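## Task

Take three items from the desk and leave each resting on the low shelf's top, beneath its sign: the cardboard box beneath the blue sign, the masking tape roll beneath the yellow sign, the yellow sponge beneath the red sign. The robot must not tip over or finish leaning, or the task fails. An item that stays put only because the robot is holding or pressing it does not count.

## Robot and tools

ROBOT. A wheeled base that drives forward/back and turns in place (no sideways motion), a lifting column carrying a head and two six-joint arms (left, right), each with a two-finger gripper. Shoulder height S = 0.90 m + column_m. Folded, the robot is 0.73 m long, 0.62 m wide, S + 0.43 m tall, front 0.40 m ahead of the column. Loose objects may occasionally get nudged by the scene.

FRAMES. Base frame: origin on the floor under the column between the drive wheels; x forward, y left, z up. left_hand and right_hand are reported in it, marking where the fingers join (tips 8 mm further). The hand's z axis runs along the fingers (quat_wxyz maps (0,0,1) onto it), its y axis across the opening. Odometry frame = base frame at scene start; base_odometry counts wheel turns only, so slip appears as travel. Heading is positive leftward, -3.142 to 3.142.

execute_actions: argument "actions" is a list holding one action or none (empty list = just report state and images). An action may carry "base", "joints", or both, plus optional "speeds"; its motions begin together. "base" takes exactly one relative command: {"translate_m": d}, an offset in metres from the current spot, forward positive, -3 to 3; or {"rotate_rad": d}, an in-place turn offset in radians, counter-clockwise (left) positive, -3.2 to 3.2. "joints" is one object keyed by joint name with absolute targets (not offsets): column_m 0 to 0.8 m; head_tilt_rad -0.61 to 1.308 (positive looks down); for each arm (left_ or right_ prefix) joint1_rad -2.879 to 2.879, joint2_rad 0 to 3.141, joint3_rad 0 to 3.019, joint4_rad -1.692 to 1.57, joint5_rad -1.57 to 1.57 (positive swings the hand to the robot's right), joint6_rad -2.094 to 2.094 (hand roll, clockwise from behind positive), gripper_m 0 to 0.093 (fingertip gap in metres). "speeds" caps top speed for that action only: translate_m 0.05 to 0.8 m/s, rotate_rad 0.1 to 1 rad/s (maximum is default); it does not slow arms. Base moves that would need over 8.667 s are refused. Unknown keys or out-of-range values refuse the call and nothing moves. Omitted joints may still be driving toward earlier targets. "cameras" picks images: cam_head_left, cam_head_right, cam_left_wrist, cam_right_wrist, nav_camera, or "all"; omitted/null = all, [] = none.

wait: {"seconds": 0 to 10}; commands nothing, returns state and images. zoom_image: {"camera", "region": [x0,y0,x1,y1]} pixels from the top-left of that camera's latest full image, at most 504 by 504. finished_scene: {"scene": n} ends scene n irreversibly once the last command has been held; the result tells whether it succeeded and gives the next task. Replying without a tool call ends everything.

ARM GEOMETRY. With left joint1 at -1.57 (right at 1.57) and joints 5, 6 at 0, the arm moves in a vertical plane pointing forward, 0.23 m beside the column. Let a = j2 - 0.35, b = 1.05 + j2 - j3, c = b - j4 (c = 1.57 means fingers straight down). Hand point ahead = 0.12 + 0.39 sin a + 0.38 cos b + 0.25 cos c; height = S + 0.39 cos a - 0.38 sin b - 0.25 sin c. Example: j2, j3, j4 = 0.93, 0.78, 0.14 gives 0.60 m ahead, 0.25 m below S. Real hands sit lower and nearer the column by up to ~5 cm (~12 cm with heavy or distant loads); trust reported hand positions. Reach about 1 m from the shoulder. Below 0.4 m height the housing blocks hands closer than 0.45 m ahead. Moving arms with column_m under 0.3 risks hitting housing or floor. Targets within ~0.03 rad of current (0.08 for joints 2, 3) may not move the joint. For gentle contact step about 0.05 rad per call from the last target.

LOADS AND GRIPPER. Fingers straight down carry most: up to 3.2 kg at 0.4 m ahead, 2 kg to 0.6 m, 1 kg to 0.8 m, 0.3 kg across a wide band; up to 0.2 kg with fingers only 0.35 rad below horizontal. Fingers are 7 cm long; the body behind is 10 cm wide, 7 cm thick; the wrist camera sticks out 11 cm on one side. To grasp, command an opening smaller than the object: "off_target" is expected, and a reported opening staying 0.002 m or more above target means something is held.

RESULT LINES. base_status and joint_status per motion: "done" (base: wheels turned fully, even slipping), "off_target", "contact_stop" (base or column only), "time_out", "not_followed" with "joint command not followed" plus a "cause:" line when a safety check withholds arm targets (back the moved joints off by at least 0.05 rad, or move the other arm away, or drive off an obstacle). on_its_own reports uncommanded behaviour; "held at" is the held target. If turned_by_wheels and turned_by_imu differ by over ~4% and at least 0.05 rad, the base hit something or slipped. base_tilt in degrees (forward, right). motor_effort lists left_wheel, right_wheel in percent, peak in brackets. wheel_motors_off = 1 during overload. Motor temperatures are listed per arm in joint order; MOTOR HOT at 85 °C, and at 100 °C the arm goes limp (OVER-TEMPERATURE FAULT). A reported stop cancels the remaining motion calls in that reply.

COLUMN. It halts going down ("contact_stop") when a hand or carried object touches down, and then refuses to go lower until raised 0.2 m or to the top; it may sink up to 0.15-0.2 m more after touch. It also halts on strong resistance; reverse 0.05 m to free it.

AVOID. Arms colliding or pressing on each other (can end the run). Blocked arms pushing long (overheat); relieve by resending their reported positions. Base pushing ~3 s, which cuts the wheel motors for 2 s; after a base "contact_stop", back up 0.05 m before turning. Table tops 0.30 m+ high can slide over the housing into the column. Dropping, slamming, or tipping anything, and leaving the robot tilted.

CAMERAS. Head cameras sit 0.91-1.03 m + column_m up, looking down by roughly head_tilt_rad; true ahead may be offset up to 0.3 rad. Wrist cameras look along the fingers, tilted 0.62 rad toward the hand's +x; closed fingertips sit at image centre. nav_camera is at the base front, 0.23 m up, facing forward.

Each tool is called after "Call:" as a command line: name --argument value for each argument, lists and objects as JSON in quotes; but a table of rows of numbers goes row by row, as --pt "numbers of a row", without its own name.

## Session

Call:
execute_actions --actions '[]'

Scene clock: 0.00 s.
Motor temperatures (°C, as the motors report them): left_arm=[21 25 24 23 24 22] | right_arm=[23 22 23 24 24 24]
base_odometry: x=+0.000 y=+0.000 heading=+0.000 (m, m, rad; odometry frame)
turned_by_wheels: +0.000 (rad since the last result)
turned_by_imu: +0.000 (rad since the last result)
base_tilt: forward=-0.3 right=+0.9 (deg)
base_status: not commanded
joint_positions: column_m=+0.555 head_tilt_rad=+0.862 left_joint1_rad=-1.557 left_joint2_rad=+0.900 left_joint3_rad=+0.416 left_joint4_rad=-0.947 left_joint5_rad=+0.040 left_joint6_rad=+0.007 left_gripper_m=+0.094 right_joint1_rad=+1.596 right_joint2_rad=+0.886 right_joint3_rad=+0.443 right_joint4_rad=-0.903 right_joint5_rad=-0.022 right_joint6_rad=-0.068 right_gripper_m=+0.094
joint_status: not commanded
wheel_motors_off: 0
motor_effort: left_wheel=+5 right_wheel=+2 (%)
left_hand: x=+0.1479 y=+0.2206 z=+1.2513 quat_wxyz=(+0.438, +0.012, -0.899, +0.016) (m; base frame)
right_hand: x=+0.1721 y=-0.2157 z=+1.2392 quat_wxyz=(+0.399, +0.037, -0.916, -0.031) (m; base frame)
pictures: cam_head_left, cam_head_right, cam_left_wrist, cam_right_wrist, nav_camera
Images, in order (width x height): cam_head_left 504x504, cam_head_right 504x504, cam_left_wrist 504x504, cam_right_wrist 504x504, nav_camera 504x504.

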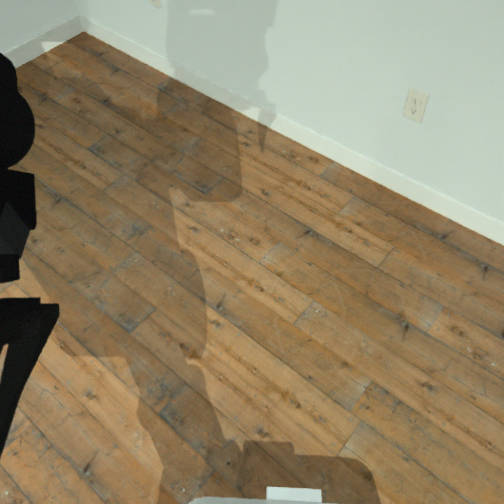

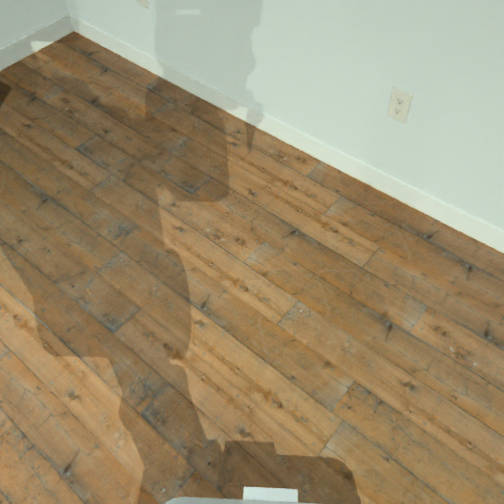

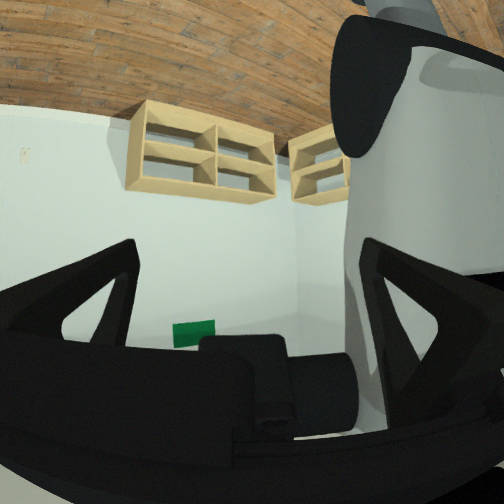

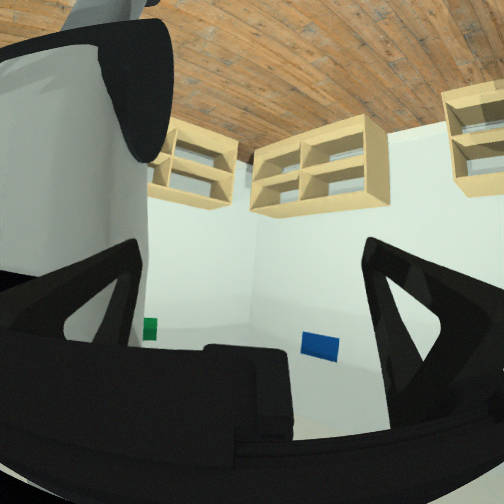

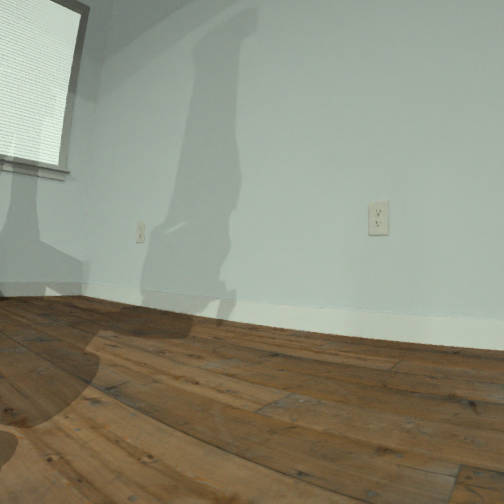

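Call:
execute_actions --actions '[{"base": {"rotate_rad": 1.2}, "joints": {"head_tilt_rad": 0.4}}]' --cameras '["cam_head_left", "nav_camera"]'

Scene clock: 8.23 s.
Motor temperatures (°C, as the motors report them): left_arm=[21 25 24 23 24 22] | right_arm=[23 23 23 24 24 24]
base_odometry: x=+0.000 y=+0.000 heading=+1.196 (m, m, rad; odometry frame)
turned_by_wheels: +1.196 (rad since the last result)
turned_by_imu: +1.195 (rad since the last result)
base_tilt: forward=-0.3 right=+0.9 (deg)
base_status: done
joint_positions: column_m=+0.555 head_tilt_rad=+0.419 left_joint1_rad=-1.557 left_joint2_rad=+0.900 left_joint3_rad=+0.416 left_joint4_rad=-0.947 left_joint5_rad=+0.040 left_joint6_rad=+0.007 left_gripper_m=+0.094 right_joint1_rad=+1.596 right_joint2_rad=+0.886 right_joint3_rad=+0.443 right_joint4_rad=-0.903 right_joint5_rad=-0.022 right_joint6_rad=-0.068 right_gripper_m=+0.094
joint_status: all done
wheel_motors_off: 0
motor_effort: left_wheel=-10(68) right_wheel=+10(55) (%)
left_hand: x=+0.1479 y=+0.2206 z=+1.2513 quat_wxyz=(+0.438, +0.012, -0.899, +0.016) (m; base frame)
right_hand: x=+0.1721 y=-0.2157 z=+1.2392 quat_wxyz=(+0.399, +0.037, -0.916, -0.031) (m; base frame)
pictures: cam_head_left, nav_camera
Images, in order (width x height): cam_head_left 504x504, nav_camera 504x504.

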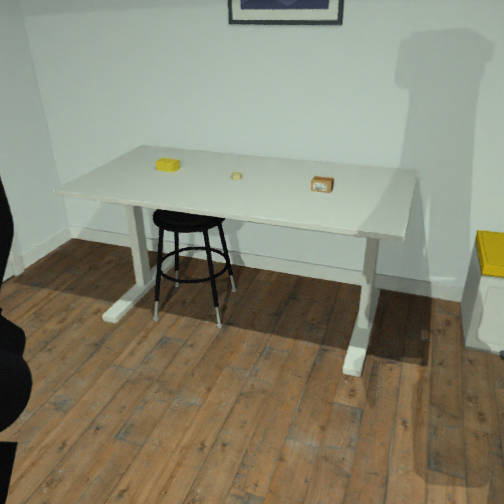

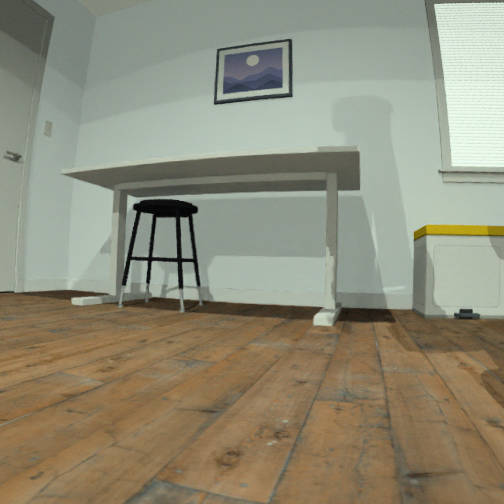

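Call:
zoom_image --camera "cam_head_left" --region '[120, 130, 370, 220]'

Call:
execute_actions --actions '[{"base": {"rotate_rad": 1.2}, "joints": {"head_tilt_rad": 0.2}}]' --cameras '["cam_head_left", "nav_camera"]'

Region (120, 130, 370, 220) of cam_head_left's 504x504 image, scaled by 2.016, with more detail than that image has; it fills the top 181 rows of this view, and the rest is white.

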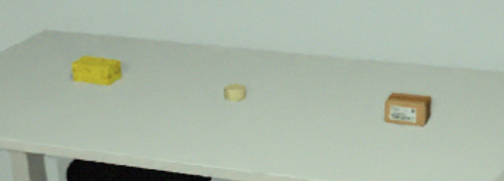

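Scene clock: 18.23 s.
Motor temperatures (°C, as the motors report them): left_arm=[21 25 24 23 24 22] | right_arm=[23 23 23 24 24 24]
base_odometry: x=+0.000 y=+0.000 heading=+2.392 (m, m, rad; odometry frame)
turned_by_wheels: +1.196 (rad since the last result)
turned_by_imu: +1.199 (rad since the last result)
base_tilt: forward=-0.3 right=+0.9 (deg)
base_status: done
joint_positions: column_m=+0.555 head_tilt_rad=+0.220 left_joint1_rad=-1.557 left_joint2_rad=+0.900 left_joint3_rad=+0.416 left_joint4_rad=-0.947 left_joint5_rad=+0.040 left_joint6_rad=+0.007 left_gripper_m=+0.095 right_joint1_rad=+1.596 right_joint2_rad=+0.886 right_joint3_rad=+0.443 right_joint4_rad=-0.903 right_joint5_rad=-0.022 right_joint6_rad=-0.068 right_gripper_m=+0.094
joint_status: all done
wheel_motors_off: 0
motor_effort: left_wheel=-11(33) right_wheel=+10(30) (%)
left_hand: x=+0.1479 y=+0.2206 z=+1.2513 quat_wxyz=(+0.438, +0.012, -0.899, +0.016) (m; base frame)
right_hand: x=+0.1721 y=-0.2157 z=+1.2392 quat_wxyz=(+0.399, +0.037, -0.916, -0.031) (m; base frame)
pictures: cam_head_left, nav_camera
Images, in order (width x height): cam_head_left 504x504, nav_camera 504x504.

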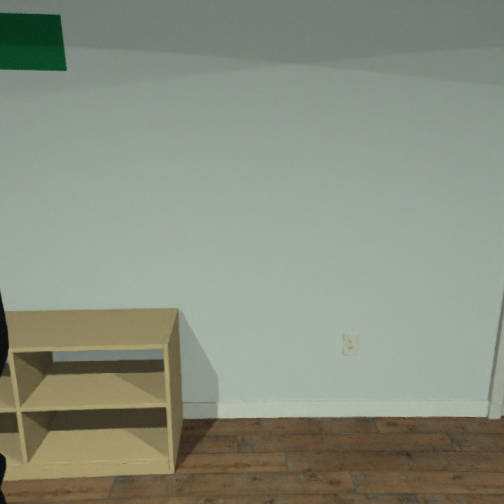

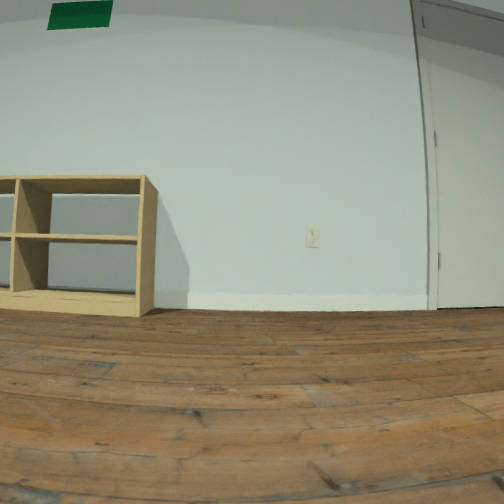

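Call:
execute_actions --actions '[{"base": {"rotate_rad": 1.2}}]' --cameras '["cam_head_left", "nav_camera", "cam_left_wrist", "cam_right_wrist"]'

Scene clock: 26.00 s.
Motor temperatures (°C, as the motors report them): left_arm=[21 25 24 23 24 22] | right_arm=[23 23 23 24 24 24]
base_odometry: x=+0.000 y=+0.000 heading=-2.695 (m, m, rad; odometry frame)
turned_by_wheels: +1.196 (rad since the last result)
turned_by_imu: +1.199 (rad since the last result)
base_tilt: forward=-0.2 right=+0.9 (deg)
base_status: done
joint_positions: column_m=+0.555 head_tilt_rad=+0.220 left_joint1_rad=-1.557 left_joint2_rad=+0.900 left_joint3_rad=+0.416 left_joint4_rad=-0.947 left_joint5_rad=+0.040 left_joint6_rad=+0.007 left_gripper_m=+0.095 right_joint1_rad=+1.596 right_joint2_rad=+0.886 right_joint3_rad=+0.443 right_joint4_rad=-0.903 right_joint5_rad=-0.022 right_joint6_rad=-0.068 right_gripper_m=+0.094
joint_status: not commanded
wheel_motors_off: 0
motor_effort: left_wheel=-10(31) right_wheel=+10(31) (%)
left_hand: x=+0.1479 y=+0.2206 z=+1.2513 quat_wxyz=(+0.438, +0.012, -0.899, +0.016) (m; base frame)
right_hand: x=+0.1721 y=-0.2157 z=+1.2392 quat_wxyz=(+0.399, +0.037, -0.916, -0.031) (m; base frame)
pictures: cam_head_left, cam_left_wrist, cam_right_wrist, nav_camera
Images, in order (width x height): cam_head_left 504x504, cam_left_wrist 504x504, cam_right_wrist 504x504, nav_camera 504x504.

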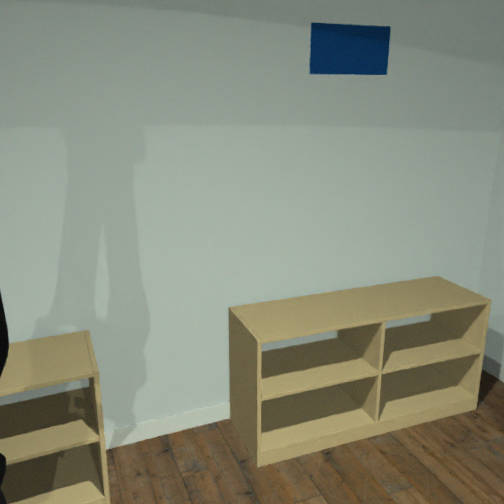

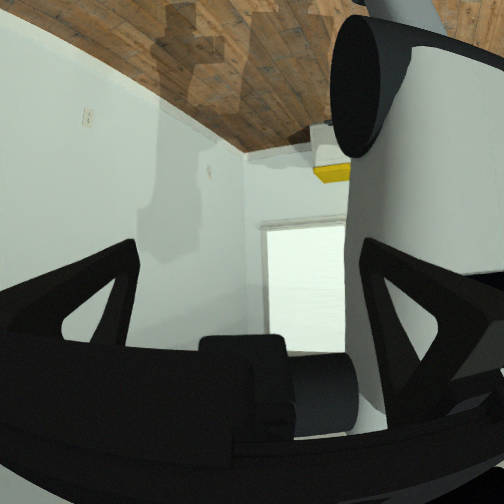

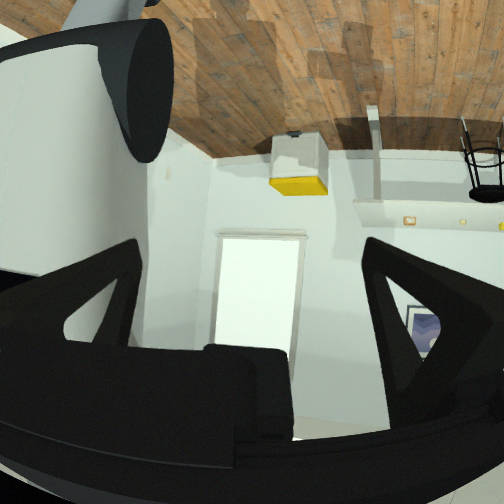

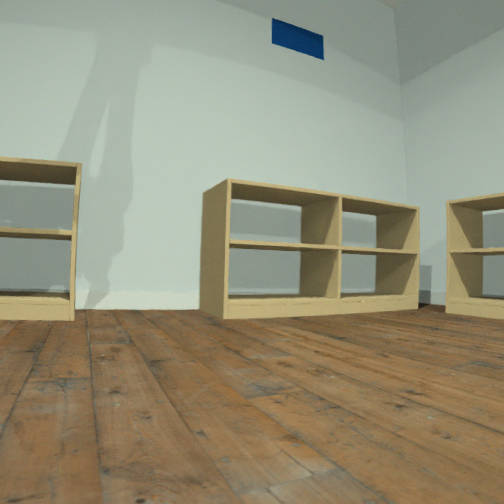

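Call:
execute_actions --actions '[{"base": {"rotate_rad": 1.1}}]' --cameras '["cam_head_left", "cam_head_right", "nav_camera"]'

Scene clock: 35.30 s.
Motor temperatures (°C, as the motors report them): left_arm=[21 25 24 23 24 22] | right_arm=[23 23 23 24 24 24]
base_odometry: x=+0.000 y=+0.000 heading=-1.599 (m, m, rad; odometry frame)
turned_by_wheels: +1.096 (rad since the last result)
turned_by_imu: +1.099 (rad since the last result)
base_tilt: forward=-0.2 right=+0.9 (deg)
base_status: done
joint_positions: column_m=+0.555 head_tilt_rad=+0.220 left_joint1_rad=-1.557 left_joint2_rad=+0.900 left_joint3_rad=+0.416 left_joint4_rad=-0.947 left_joint5_rad=+0.040 left_joint6_rad=+0.007 left_gripper_m=+0.095 right_joint1_rad=+1.596 right_joint2_rad=+0.886 right_joint3_rad=+0.443 right_joint4_rad=-0.903 right_joint5_rad=-0.022 right_joint6_rad=-0.068 right_gripper_m=+0.094
joint_status: not commanded
wheel_motors_off: 0
motor_effort: left_wheel=-10(32) right_wheel=+10(31) (%)
left_hand: x=+0.1479 y=+0.2206 z=+1.2513 quat_wxyz=(+0.438, +0.012, -0.899, +0.016) (m; base frame)
right_hand: x=+0.1721 y=-0.2157 z=+1.2392 quat_wxyz=(+0.399, +0.037, -0.916, -0.031) (m; base frame)
pictures: cam_head_left, cam_head_right, nav_camera
Images, in order (width x height): cam_head_left 504x504, cam_head_right 504x504, nav_camera 504x504.

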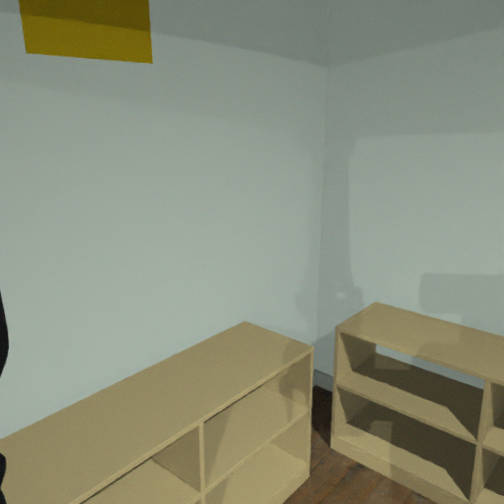

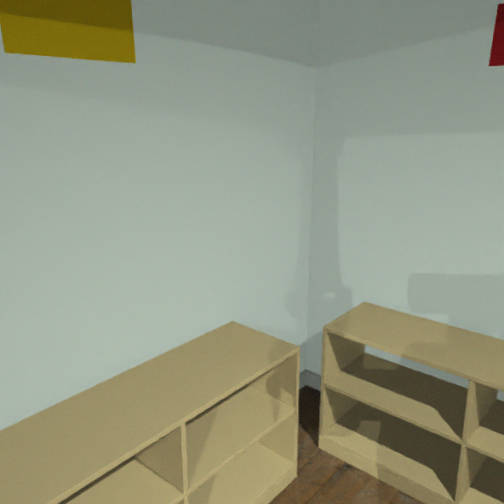

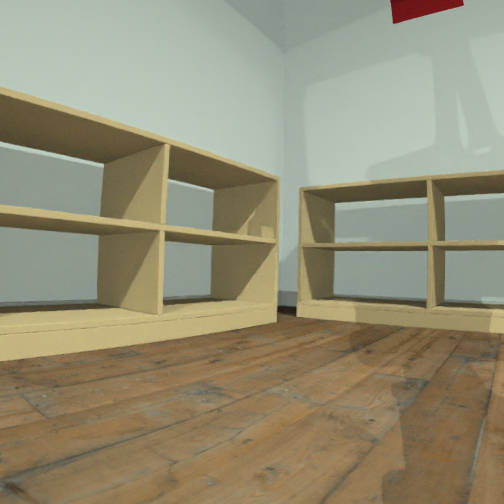

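Call:
execute_actions --actions '[{"base": {"rotate_rad": -0.12}, "joints": {"head_tilt_rad": 0.6}}]' --cameras '["cam_left_wrist", "cam_right_wrist"]'

Call:
execute_actions --actions '[{"base": {"translate_m": -1.4}}]' --cameras '["cam_left_wrist", "cam_right_wrist"]'

Scene clock: 104.97 s.
Motor temperatures (°C, as the motors report them): left_arm=[21 26 24 23 24 22] | right_arm=[23 23 23 24 24 24]
base_odometry: x=+0.000 y=+0.000 heading=-1.715 (m, m, rad; odometry frame)
turned_by_wheels: -0.116 (rad since the last result)
turned_by_imu: -0.115 (rad since the last result)
base_tilt: forward=-0.3 right=+0.9 (deg)
base_status: done
joint_positions: column_m=+0.555 head_tilt_rad=+0.603 left_joint1_rad=-1.557 left_joint2_rad=+0.900 left_joint3_rad=+0.416 left_joint4_rad=-0.947 left_joint5_rad=+0.040 left_joint6_rad=+0.007 left_gripper_m=+0.095 right_joint1_rad=+1.596 right_joint2_rad=+0.886 right_joint3_rad=+0.443 right_joint4_rad=-0.903 right_joint5_rad=-0.022 right_joint6_rad=-0.068 right_gripper_m=+0.094
joint_status: all done
wheel_motors_off: 0
motor_effort: left_wheel=+11(23) right_wheel=-10(23) (%)
left_hand: x=+0.1479 y=+0.2206 z=+1.2513 quat_wxyz=(+0.438, +0.012, -0.899, +0.016) (m; base frame)
right_hand: x=+0.1721 y=-0.2157 z=+1.2392 quat_wxyz=(+0.399, +0.037, -0.916, -0.031) (m; base frame)
pictures: cam_left_wrist, cam_right_wrist
Images, in order (width x height): cam_left_wrist 504x504, cam_right_wrist 504x504.

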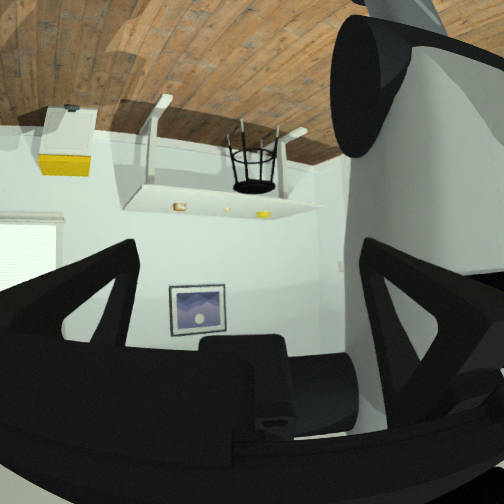

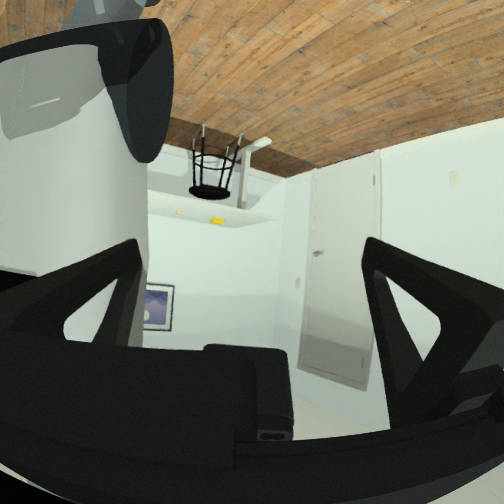

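Scene clock: 108.90 s.
Motor temperatures (°C, as the motors report them): left_arm=[21 26 24 23 24 22] | right_arm=[23 23 23 24 24 24]
base_odometry: x=+0.200 y=+1.386 heading=-1.712 (m, m, rad; odometry frame)
turned_by_wheels: +0.003 (rad since the last result)
turned_by_imu: +0.005 (rad since the last result)
base_tilt: forward=-0.2 right=+0.9 (deg)
base_status: done
joint_positions: column_m=+0.555 head_tilt_rad=+0.604 left_joint1_rad=-1.557 left_joint2_rad=+0.900 left_joint3_rad=+0.414 left_joint4_rad=-0.947 left_joint5_rad=+0.040 left_joint6_rad=+0.007 left_gripper_m=+0.095 right_joint1_rad=+1.596 right_joint2_rad=+0.886 right_joint3_rad=+0.440 right_joint4_rad=-0.903 right_joint5_rad=-0.022 right_joint6_rad=-0.068 right_gripper_m=+0.094
joint_status: not commanded
wheel_motors_off: 0
motor_effort: left_wheel=+1(55) right_wheel=-1(76) (%)
left_hand: x=+0.1467 y=+0.2206 z=+1.2517 quat_wxyz=(+0.439, +0.012, -0.898, +0.016) (m; base frame)
right_hand: x=+0.1704 y=-0.2157 z=+1.2396 quat_wxyz=(+0.400, +0.037, -0.915, -0.031) (m; base frame)
pictures: cam_left_wrist, cam_right_wrist
Images, in order (width x height): cam_left_wrist 504x504, cam_right_wrist 504x504.

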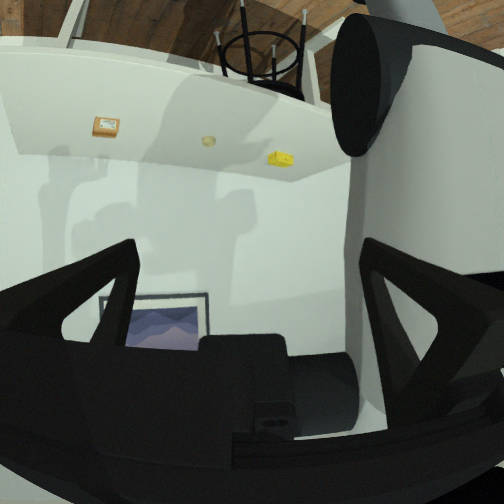

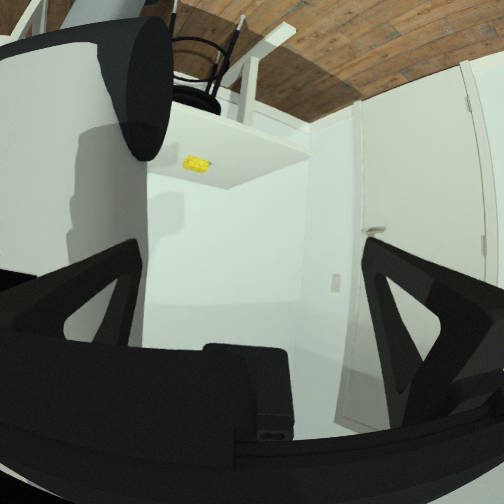

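Call:
execute_actions --actions '[{"base": {"rotate_rad": 2.61}, "joints": {"head_tilt_rad": 0.75}}]' --cameras '["cam_head_left", "cam_head_right", "nav_camera"]'

Scene clock: 120.00 s.
Motor temperatures (°C, as the motors report them): left_arm=[21 26 24 23 24 22] | right_arm=[23 23 23 24 24 24]
base_odometry: x=+0.200 y=+1.386 heading=+0.894 (m, m, rad; odometry frame)
turned_by_wheels: +2.606 (rad since the last result)
turned_by_imu: +2.610 (rad since the last result)
base_tilt: forward=-0.2 right=+0.9 (deg)
base_status: done
joint_positions: column_m=+0.555 head_tilt_rad=+0.752 left_joint1_rad=-1.557 left_joint2_rad=+0.900 left_joint3_rad=+0.416 left_joint4_rad=-0.947 left_joint5_rad=+0.040 left_joint6_rad=+0.007 left_gripper_m=+0.095 right_joint1_rad=+1.596 right_joint2_rad=+0.886 right_joint3_rad=+0.440 right_joint4_rad=-0.903 right_joint5_rad=-0.022 right_joint6_rad=-0.068 right_gripper_m=+0.094
joint_status: all done
wheel_motors_off: 0
motor_effort: left_wheel=-10(42) right_wheel=+10(66) (%)
left_hand: x=+0.1481 y=+0.2206 z=+1.2512 quat_wxyz=(+0.438, +0.012, -0.899, +0.016) (m; base frame)
right_hand: x=+0.1704 y=-0.2157 z=+1.2396 quat_wxyz=(+0.400, +0.037, -0.915, -0.031) (m; base frame)
pictures: cam_head_left, cam_head_right, nav_camera
Images, in order (width x height): cam_head_left 504x504, cam_head_right 504x504, nav_camera 504x504.

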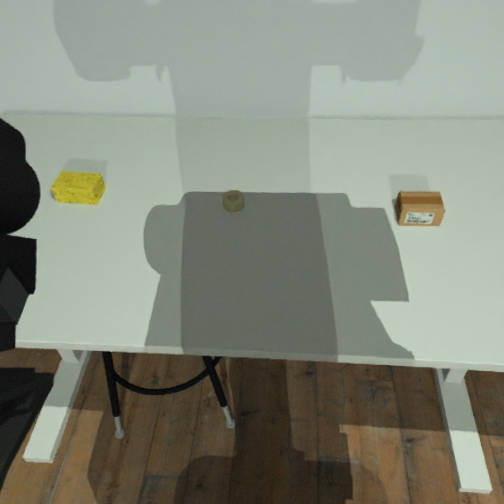

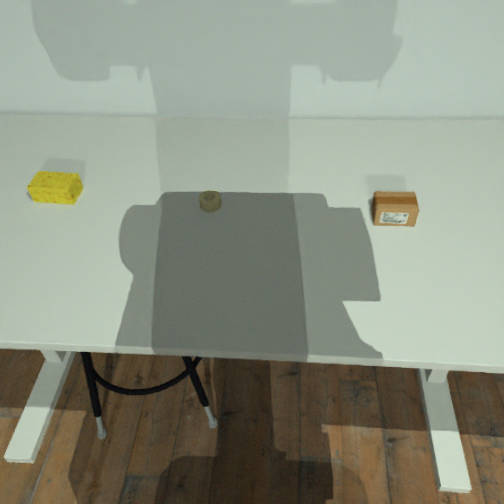

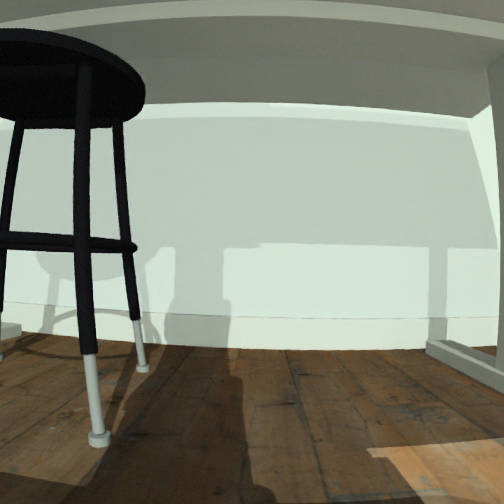

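Call:
zoom_image --camera "cam_head_left" --region '[370, 160, 470, 240]'

Call:
zoom_image --camera "cam_head_left" --region '[30, 150, 260, 230]'

Region (370, 160, 470, 240) of cam_head_left's 504x504 image, scaled by 5.040, with more detail than that image has; it fills the top 403 rows of this view, and the rest is white.

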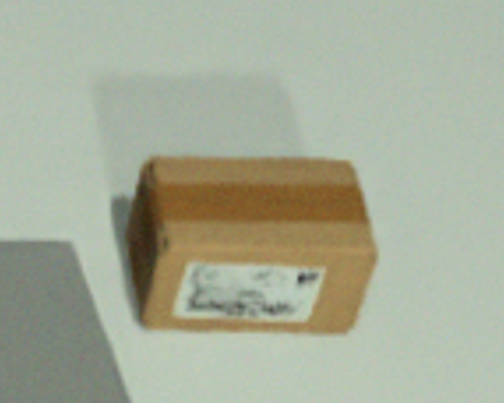

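Region (30, 150, 260, 230) of cam_head_left's 504x504 image, scaled by 2.191, with more detail than that image has; it fills the top 175 rows of this view, and the rest is white.

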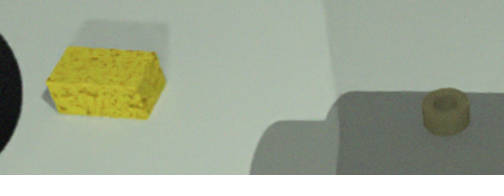

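Call:
execute_actions --actions '[{"base": {"rotate_rad": -0.11}, "joints": {"column_m": 0.5, "left_joint1_rad": -1.57, "left_joint2_rad": 1.65, "left_joint3_rad": 1.86, "left_joint4_rad": -0.73, "left_joint5_rad": 0.0, "left_joint6_rad": 0.0, "right_joint1_rad": 1.57, "right_joint2_rad": 1.65, "right_joint3_rad": 1.86, "right_joint4_rad": -0.73, "right_joint5_rad": 0.0, "right_joint6_rad": 0.0}}]' --cameras '["cam_head_left", "cam_left_wrist", "cam_right_wrist", "nav_camera"]'

Scene clock: 200.33 s.
Motor temperatures (°C, as the motors report them): left_arm=[21 26 24 23 24 22] | right_arm=[23 24 24 24 24 24]
base_odometry: x=+0.200 y=+1.386 heading=+0.788 (m, m, rad; odometry frame)
turned_by_wheels: -0.106 (rad since the last result)
turned_by_imu: -0.104 (rad since the last result)
base_tilt: forward=-0.3 right=+0.9 (deg)
base_status: done
joint_positions: column_m=+0.500 head_tilt_rad=+0.752 left_joint1_rad=-1.560 left_joint2_rad=+1.653 left_joint3_rad=+1.849 left_joint4_rad=-0.731 left_joint5_rad=+0.003 left_joint6_rad=+0.005 left_gripper_m=+0.095 right_joint1_rad=+1.575 right_joint2_rad=+1.643 right_joint3_rad=+1.846 right_joint4_rad=-0.732 right_joint5_rad=-0.002 right_joint6_rad=-0.010 right_gripper_m=+0.094
joint_status: all done
wheel_motors_off: 0
motor_effort: left_wheel=+11(23) right_wheel=-10(24) (%)
left_hand: x=+0.7440 y=+0.2319 z=+0.9695 quat_wxyz=(+0.006, +0.000, -1.000, -0.003) (m; base frame)
right_hand: x=+0.7465 y=-0.2218 z=+0.9747 quat_wxyz=(+0.003, +0.006, -1.000, -0.003) (m; base frame)
pictures: cam_head_left, cam_left_wrist, cam_right_wrist, nav_camera
Images, in order (width x height): cam_head_left 504x504, cam_left_wrist 504x504, cam_right_wrist 504x504, nav_camera 504x504.

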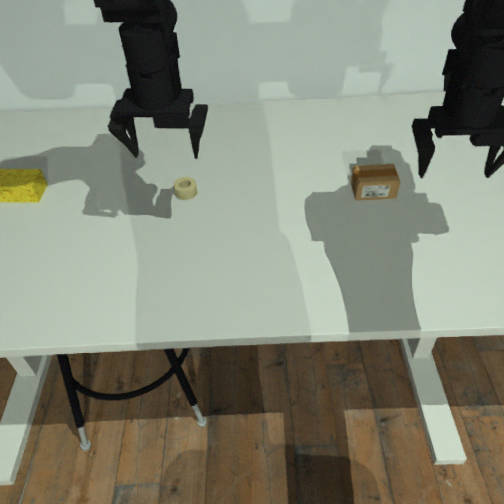

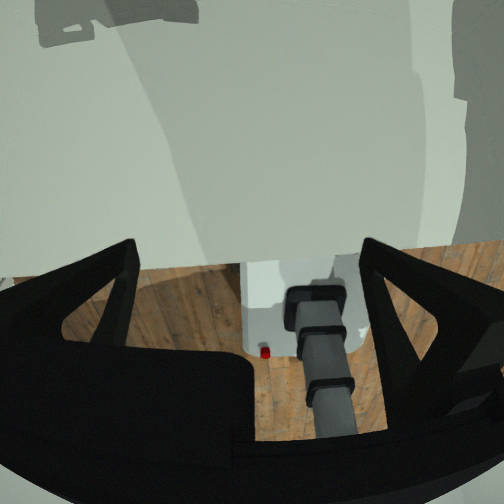

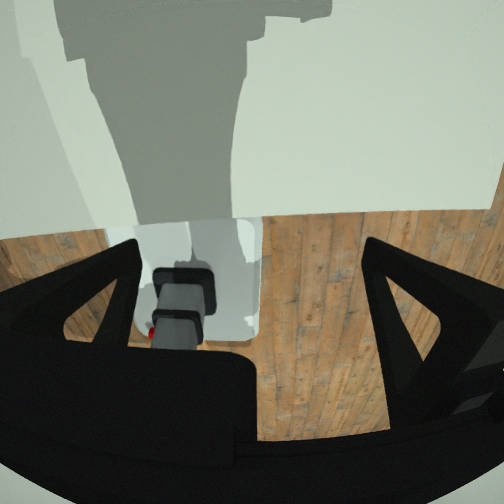

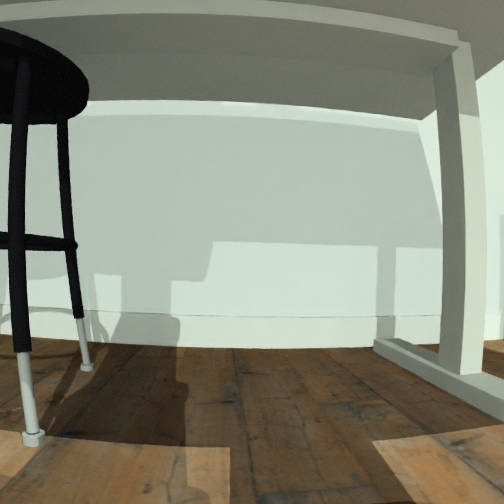

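Call:
execute_actions --actions '[{"base": {"rotate_rad": 0.065}}]' --cameras '[]'

Call:
execute_actions --actions '[{"base": {"translate_m": 0.24}, "joints": {"head_tilt_rad": 0.9}}]' --cameras '["cam_head_left", "cam_left_wrist", "cam_right_wrist", "nav_camera"]'

Scene clock: 258.73 s.
Motor temperatures (°C, as the motors report them): left_arm=[22 32 27 23 24 22] | right_arm=[23 30 27 24 24 24]
base_odometry: x=+0.200 y=+1.386 heading=+0.850 (m, m, rad; odometry frame)
turned_by_wheels: +0.062 (rad since the last result)
turned_by_imu: +0.064 (rad since the last result)
base_tilt: forward=-0.3 right=+0.9 (deg)
base_status: done
joint_positions: column_m=+0.500 head_tilt_rad=+0.752 left_joint1_rad=-1.567 left_joint2_rad=+1.653 left_joint3_rad=+1.849 left_joint4_rad=-0.731 left_joint5_rad=+0.002 left_joint6_rad=+0.005 left_gripper_m=+0.095 right_joint1_rad=+1.575 right_joint2_rad=+1.643 right_joint3_rad=+1.846 right_joint4_rad=-0.732 right_joint5_rad=-0.002 right_joint6_rad=-0.010 right_gripper_m=+0.094
joint_status: not commanded
wheel_motors_off: 0
motor_effort: left_wheel=-10(24) right_wheel=+9(16) (%)
left_hand: x=+0.7440 y=+0.2272 z=+0.9695 quat_wxyz=(+0.006, -0.001, -1.000, -0.001) (m; base frame)
right_hand: x=+0.7465 y=-0.2224 z=+0.9747 quat_wxyz=(+0.003, +0.006, -1.000, -0.002) (m; base frame)
pictures: none
No camera images: the call's "cameras" was empty. Leave "cameras" out to get every camera's image.

Scene clock: 260.70 s.
Motor temperatures (°C, as the motors report them): left_arm=[22 32 27 23 24 22] | right_arm=[23 30 27 24 24 24]
base_odometry: x=+0.358 y=+1.566 heading=+0.852 (m, m, rad; odometry frame)
turned_by_wheels: +0.002 (rad since the last result)
turned_by_imu: +0.002 (rad since the last result)
base_tilt: forward=-0.2 right=+0.9 (deg)
base_status: done
joint_positions: column_m=+0.500 head_tilt_rad=+0.901 left_joint1_rad=-1.567 left_joint2_rad=+1.653 left_joint3_rad=+1.849 left_joint4_rad=-0.731 left_joint5_rad=+0.002 left_joint6_rad=+0.005 left_gripper_m=+0.095 right_joint1_rad=+1.574 right_joint2_rad=+1.643 right_joint3_rad=+1.846 right_joint4_rad=-0.731 right_joint5_rad=-0.002 right_joint6_rad=-0.010 right_gripper_m=+0.094
joint_status: all done
wheel_motors_off: 0
motor_effort: left_wheel=+2(62) right_wheel=-2(63) (%)
left_hand: x=+0.7441 y=+0.2272 z=+0.9695 quat_wxyz=(+0.006, -0.001, -1.000, -0.001) (m; base frame)
right_hand: x=+0.7469 y=-0.2227 z=+0.9748 quat_wxyz=(+0.002, +0.006, -1.000, -0.002) (m; base frame)
pictures: cam_head_left, cam_left_wrist, cam_right_wrist, nav_camera
Images, in order (width x height): cam_head_left 504x504, cam_left_wrist 504x504, cam_right_wrist 504x504, nav_camera 504x504.

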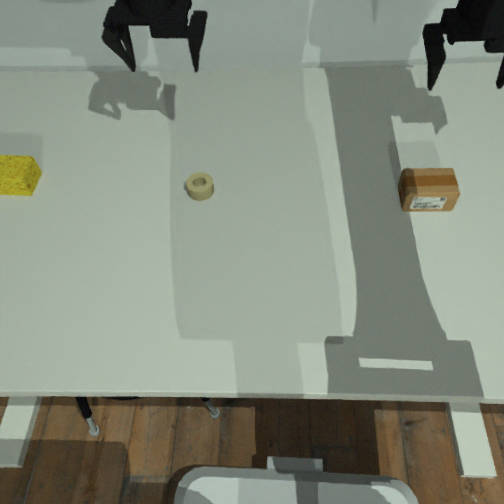

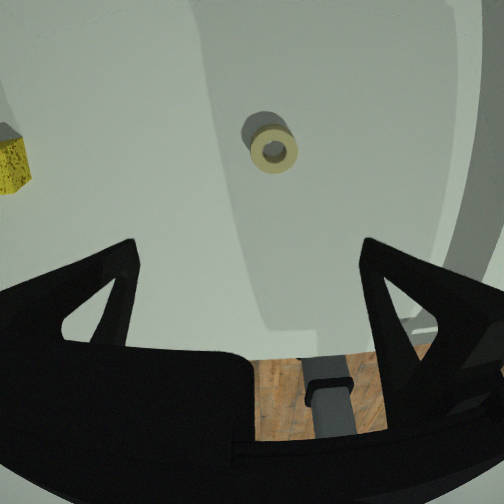

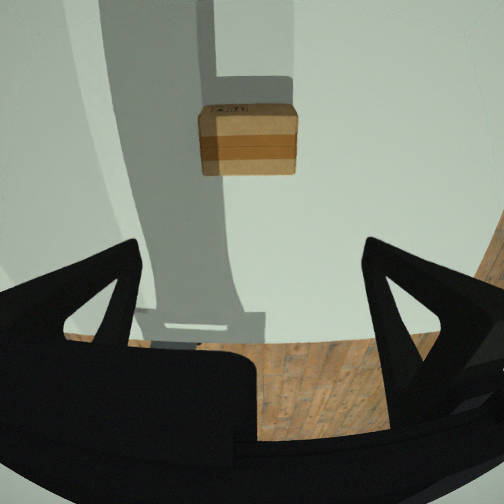

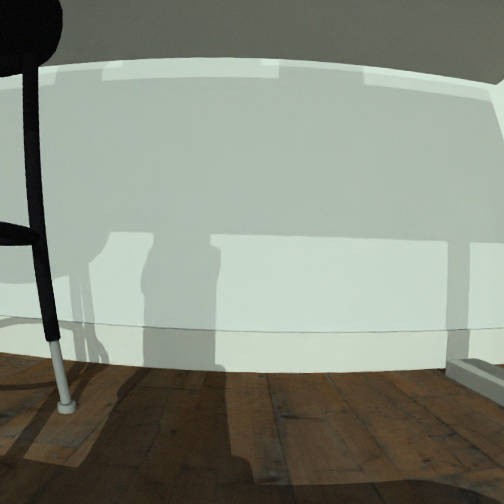

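Call:
execute_actions --actions '[{"joints": {"column_m": 0.4, "left_joint1_rad": -1.61, "right_joint6_rad": 1.57}}]' --cameras '["cam_head_left", "cam_left_wrist", "cam_right_wrist"]'

Scene clock: 285.87 s.
Motor temperatures (°C, as the motors report them): left_arm=[21 32 27 23 24 22] | right_arm=[23 31 27 24 24 24]
base_odometry: x=+0.358 y=+1.566 heading=+0.852 (m, m, rad; odometry frame)
turned_by_wheels: +0.000 (rad since the last result)
turned_by_imu: +0.002 (rad since the last result)
base_tilt: forward=-0.3 right=+0.9 (deg)
base_status: not commanded
joint_positions: column_m=+0.400 head_tilt_rad=+0.901 left_joint1_rad=-1.607 left_joint2_rad=+1.653 left_joint3_rad=+1.849 left_joint4_rad=-0.731 left_joint5_rad=+0.002 left_joint6_rad=+0.005 left_gripper_m=+0.095 right_joint1_rad=+1.574 right_joint2_rad=+1.643 right_joint3_rad=+1.846 right_joint4_rad=-0.731 right_joint5_rad=-0.002 right_joint6_rad=+1.559 right_gripper_m=+0.094
joint_status: all done
wheel_motors_off: 0
motor_effort: left_wheel=+3(3) right_wheel=-3(3) (%)
left_hand: x=+0.7438 y=+0.1989 z=+0.8698 quat_wxyz=(+0.006, -0.011, -1.000, +0.016) (m; base frame)
right_hand: x=+0.7469 y=-0.2227 z=+0.8748 quat_wxyz=(+0.003, -0.702, -0.712, +0.000) (m; base frame)
pictures: cam_head_left, cam_left_wrist, cam_right_wrist
Images, in order (width x height): cam_head_left 504x504, cam_left_wrist 504x504, cam_right_wrist 504x504.

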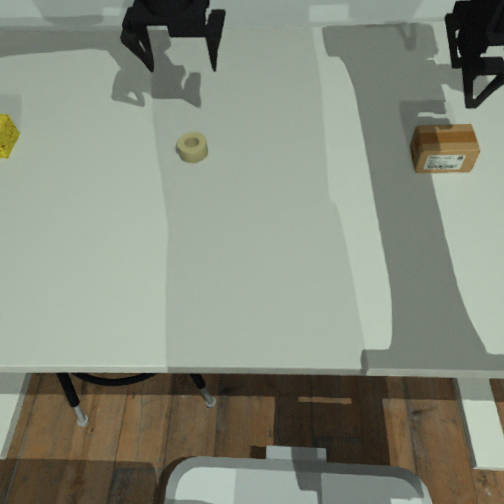

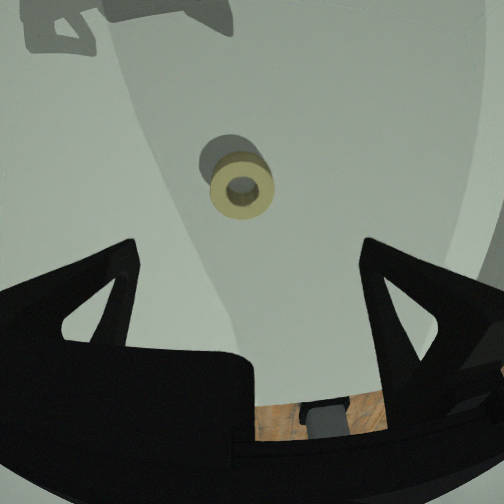

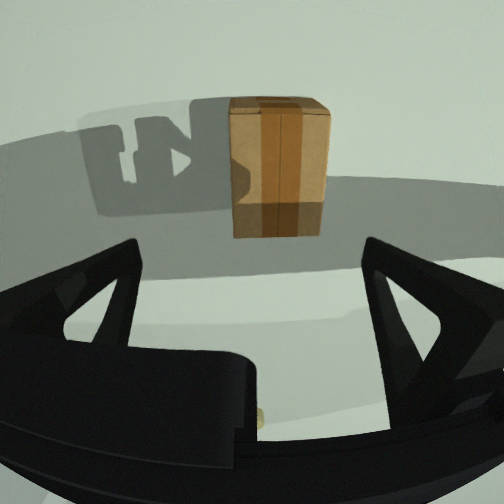

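Call:
execute_actions --actions '[{"base": {"translate_m": -0.02}, "joints": {"column_m": 0.35}}]' --cameras '["cam_head_left", "cam_left_wrist", "cam_right_wrist"]'

Scene clock: 301.27 s.
Motor temperatures (°C, as the motors report them): left_arm=[22 33 27 23 24 22] | right_arm=[23 31 27 24 24 24]
base_odometry: x=+0.345 y=+1.551 heading=+0.851 (m, m, rad; odometry frame)
turned_by_wheels: +0.000 (rad since the last result)
turned_by_imu: +0.001 (rad since the last result)
base_tilt: forward=-0.2 right=+0.8 (deg)
base_status: done
joint_positions: column_m=+0.350 head_tilt_rad=+0.902 left_joint1_rad=-1.607 left_joint2_rad=+1.653 left_joint3_rad=+1.848 left_joint4_rad=-0.730 left_joint5_rad=+0.002 left_joint6_rad=+0.005 left_gripper_m=+0.095 right_joint1_rad=+1.574 right_joint2_rad=+1.643 right_joint3_rad=+1.847 right_joint4_rad=-0.730 right_joint5_rad=-0.002 right_joint6_rad=+1.559 right_gripper_m=+0.094
joint_status: all done
wheel_motors_off: 0
motor_effort: left_wheel=+1(28) right_wheel=+0(36) (%)
left_hand: x=+0.7437 y=+0.1989 z=+0.8198 quat_wxyz=(+0.006, -0.011, -1.000, +0.016) (m; base frame)
right_hand: x=+0.7474 y=-0.2227 z=+0.8250 quat_wxyz=(+0.003, -0.702, -0.712, -0.001) (m; base frame)
pictures: cam_head_left, cam_left_wrist, cam_right_wrist
Images, in order (width x height): cam_head_left 504x504, cam_left_wrist 504x504, cam_right_wrist 504x504.

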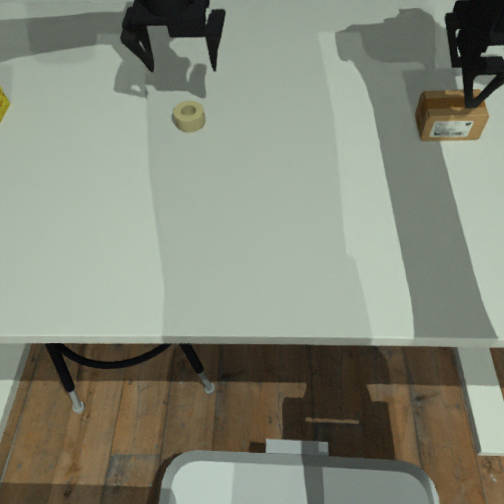

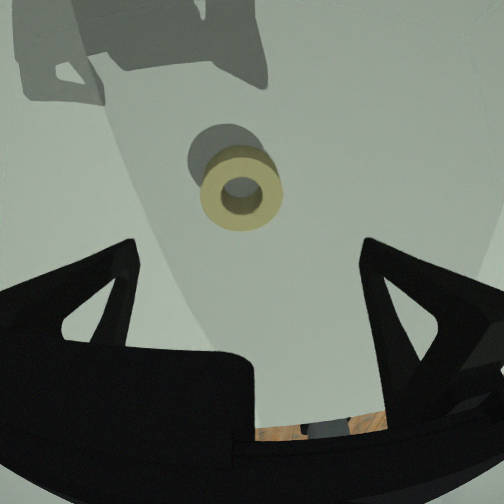

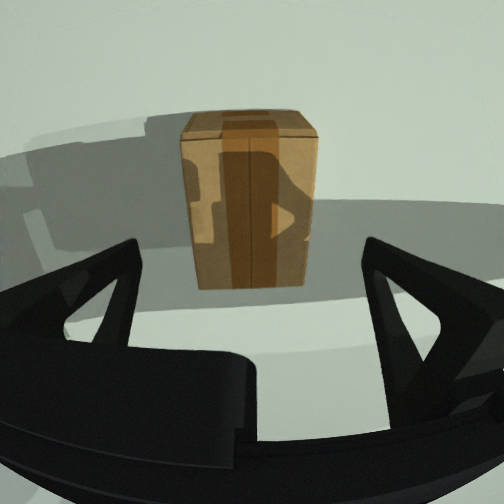

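Call:
execute_actions --actions '[{"joints": {"column_m": 0.275}}]' --cameras '["cam_head_left", "cam_left_wrist", "cam_right_wrist"]'

Scene clock: 317.57 s.
Motor temperatures (°C, as the motors report them): left_arm=[22 33 28 23 24 22] | right_arm=[23 32 27 24 24 24]
base_odometry: x=+0.345 y=+1.551 heading=+0.851 (m, m, rad; odometry frame)
turned_by_wheels: +0.000 (rad since the last result)
turned_by_imu: +0.002 (rad since the last result)
base_tilt: forward=-0.2 right=+0.9 (deg)
base_status: not commanded
joint_positions: column_m=+0.275 head_tilt_rad=+0.902 left_joint1_rad=-1.607 left_joint2_rad=+1.653 left_joint3_rad=+1.848 left_joint4_rad=-0.730 left_joint5_rad=+0.002 left_joint6_rad=+0.005 left_gripper_m=+0.095 right_joint1_rad=+1.574 right_joint2_rad=+1.643 right_joint3_rad=+1.847 right_joint4_rad=-0.730 right_joint5_rad=-0.002 right_joint6_rad=+1.559 right_gripper_m=+0.094
joint_status: all done
wheel_motors_off: 0
motor_effort: left_wheel=+0(0) right_wheel=+0(1) (%)
left_hand: x=+0.7437 y=+0.1989 z=+0.7448 quat_wxyz=(+0.006, -0.011, -1.000, +0.016) (m; base frame)
right_hand: x=+0.7474 y=-0.2227 z=+0.7500 quat_wxyz=(+0.003, -0.702, -0.712, -0.001) (m; base frame)
pictures: cam_head_left, cam_left_wrist, cam_right_wrist
Images, in order (width x height): cam_head_left 504x504, cam_left_wrist 504x504, cam_right_wrist 504x504.

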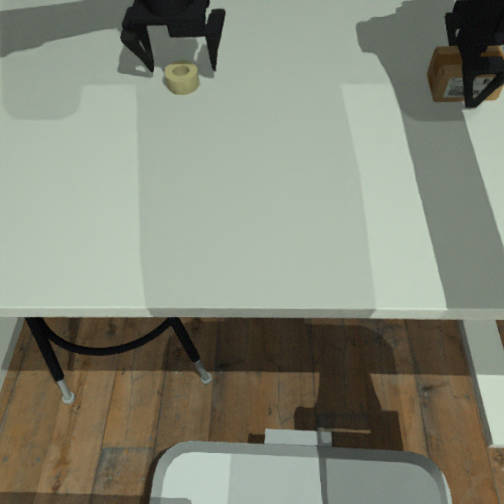

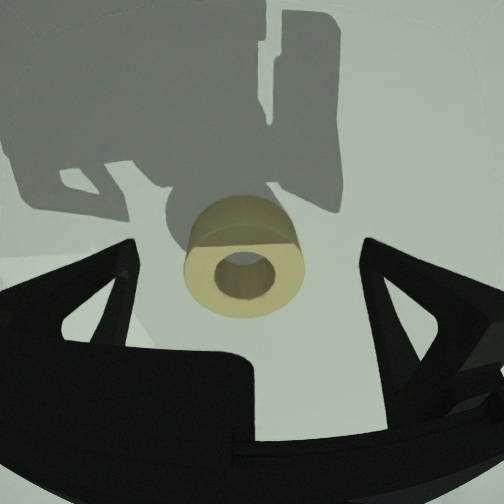

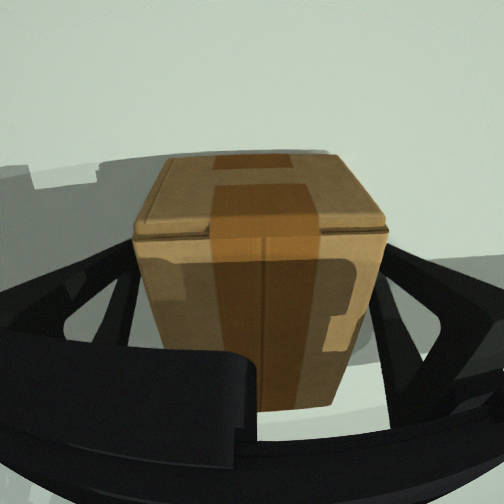

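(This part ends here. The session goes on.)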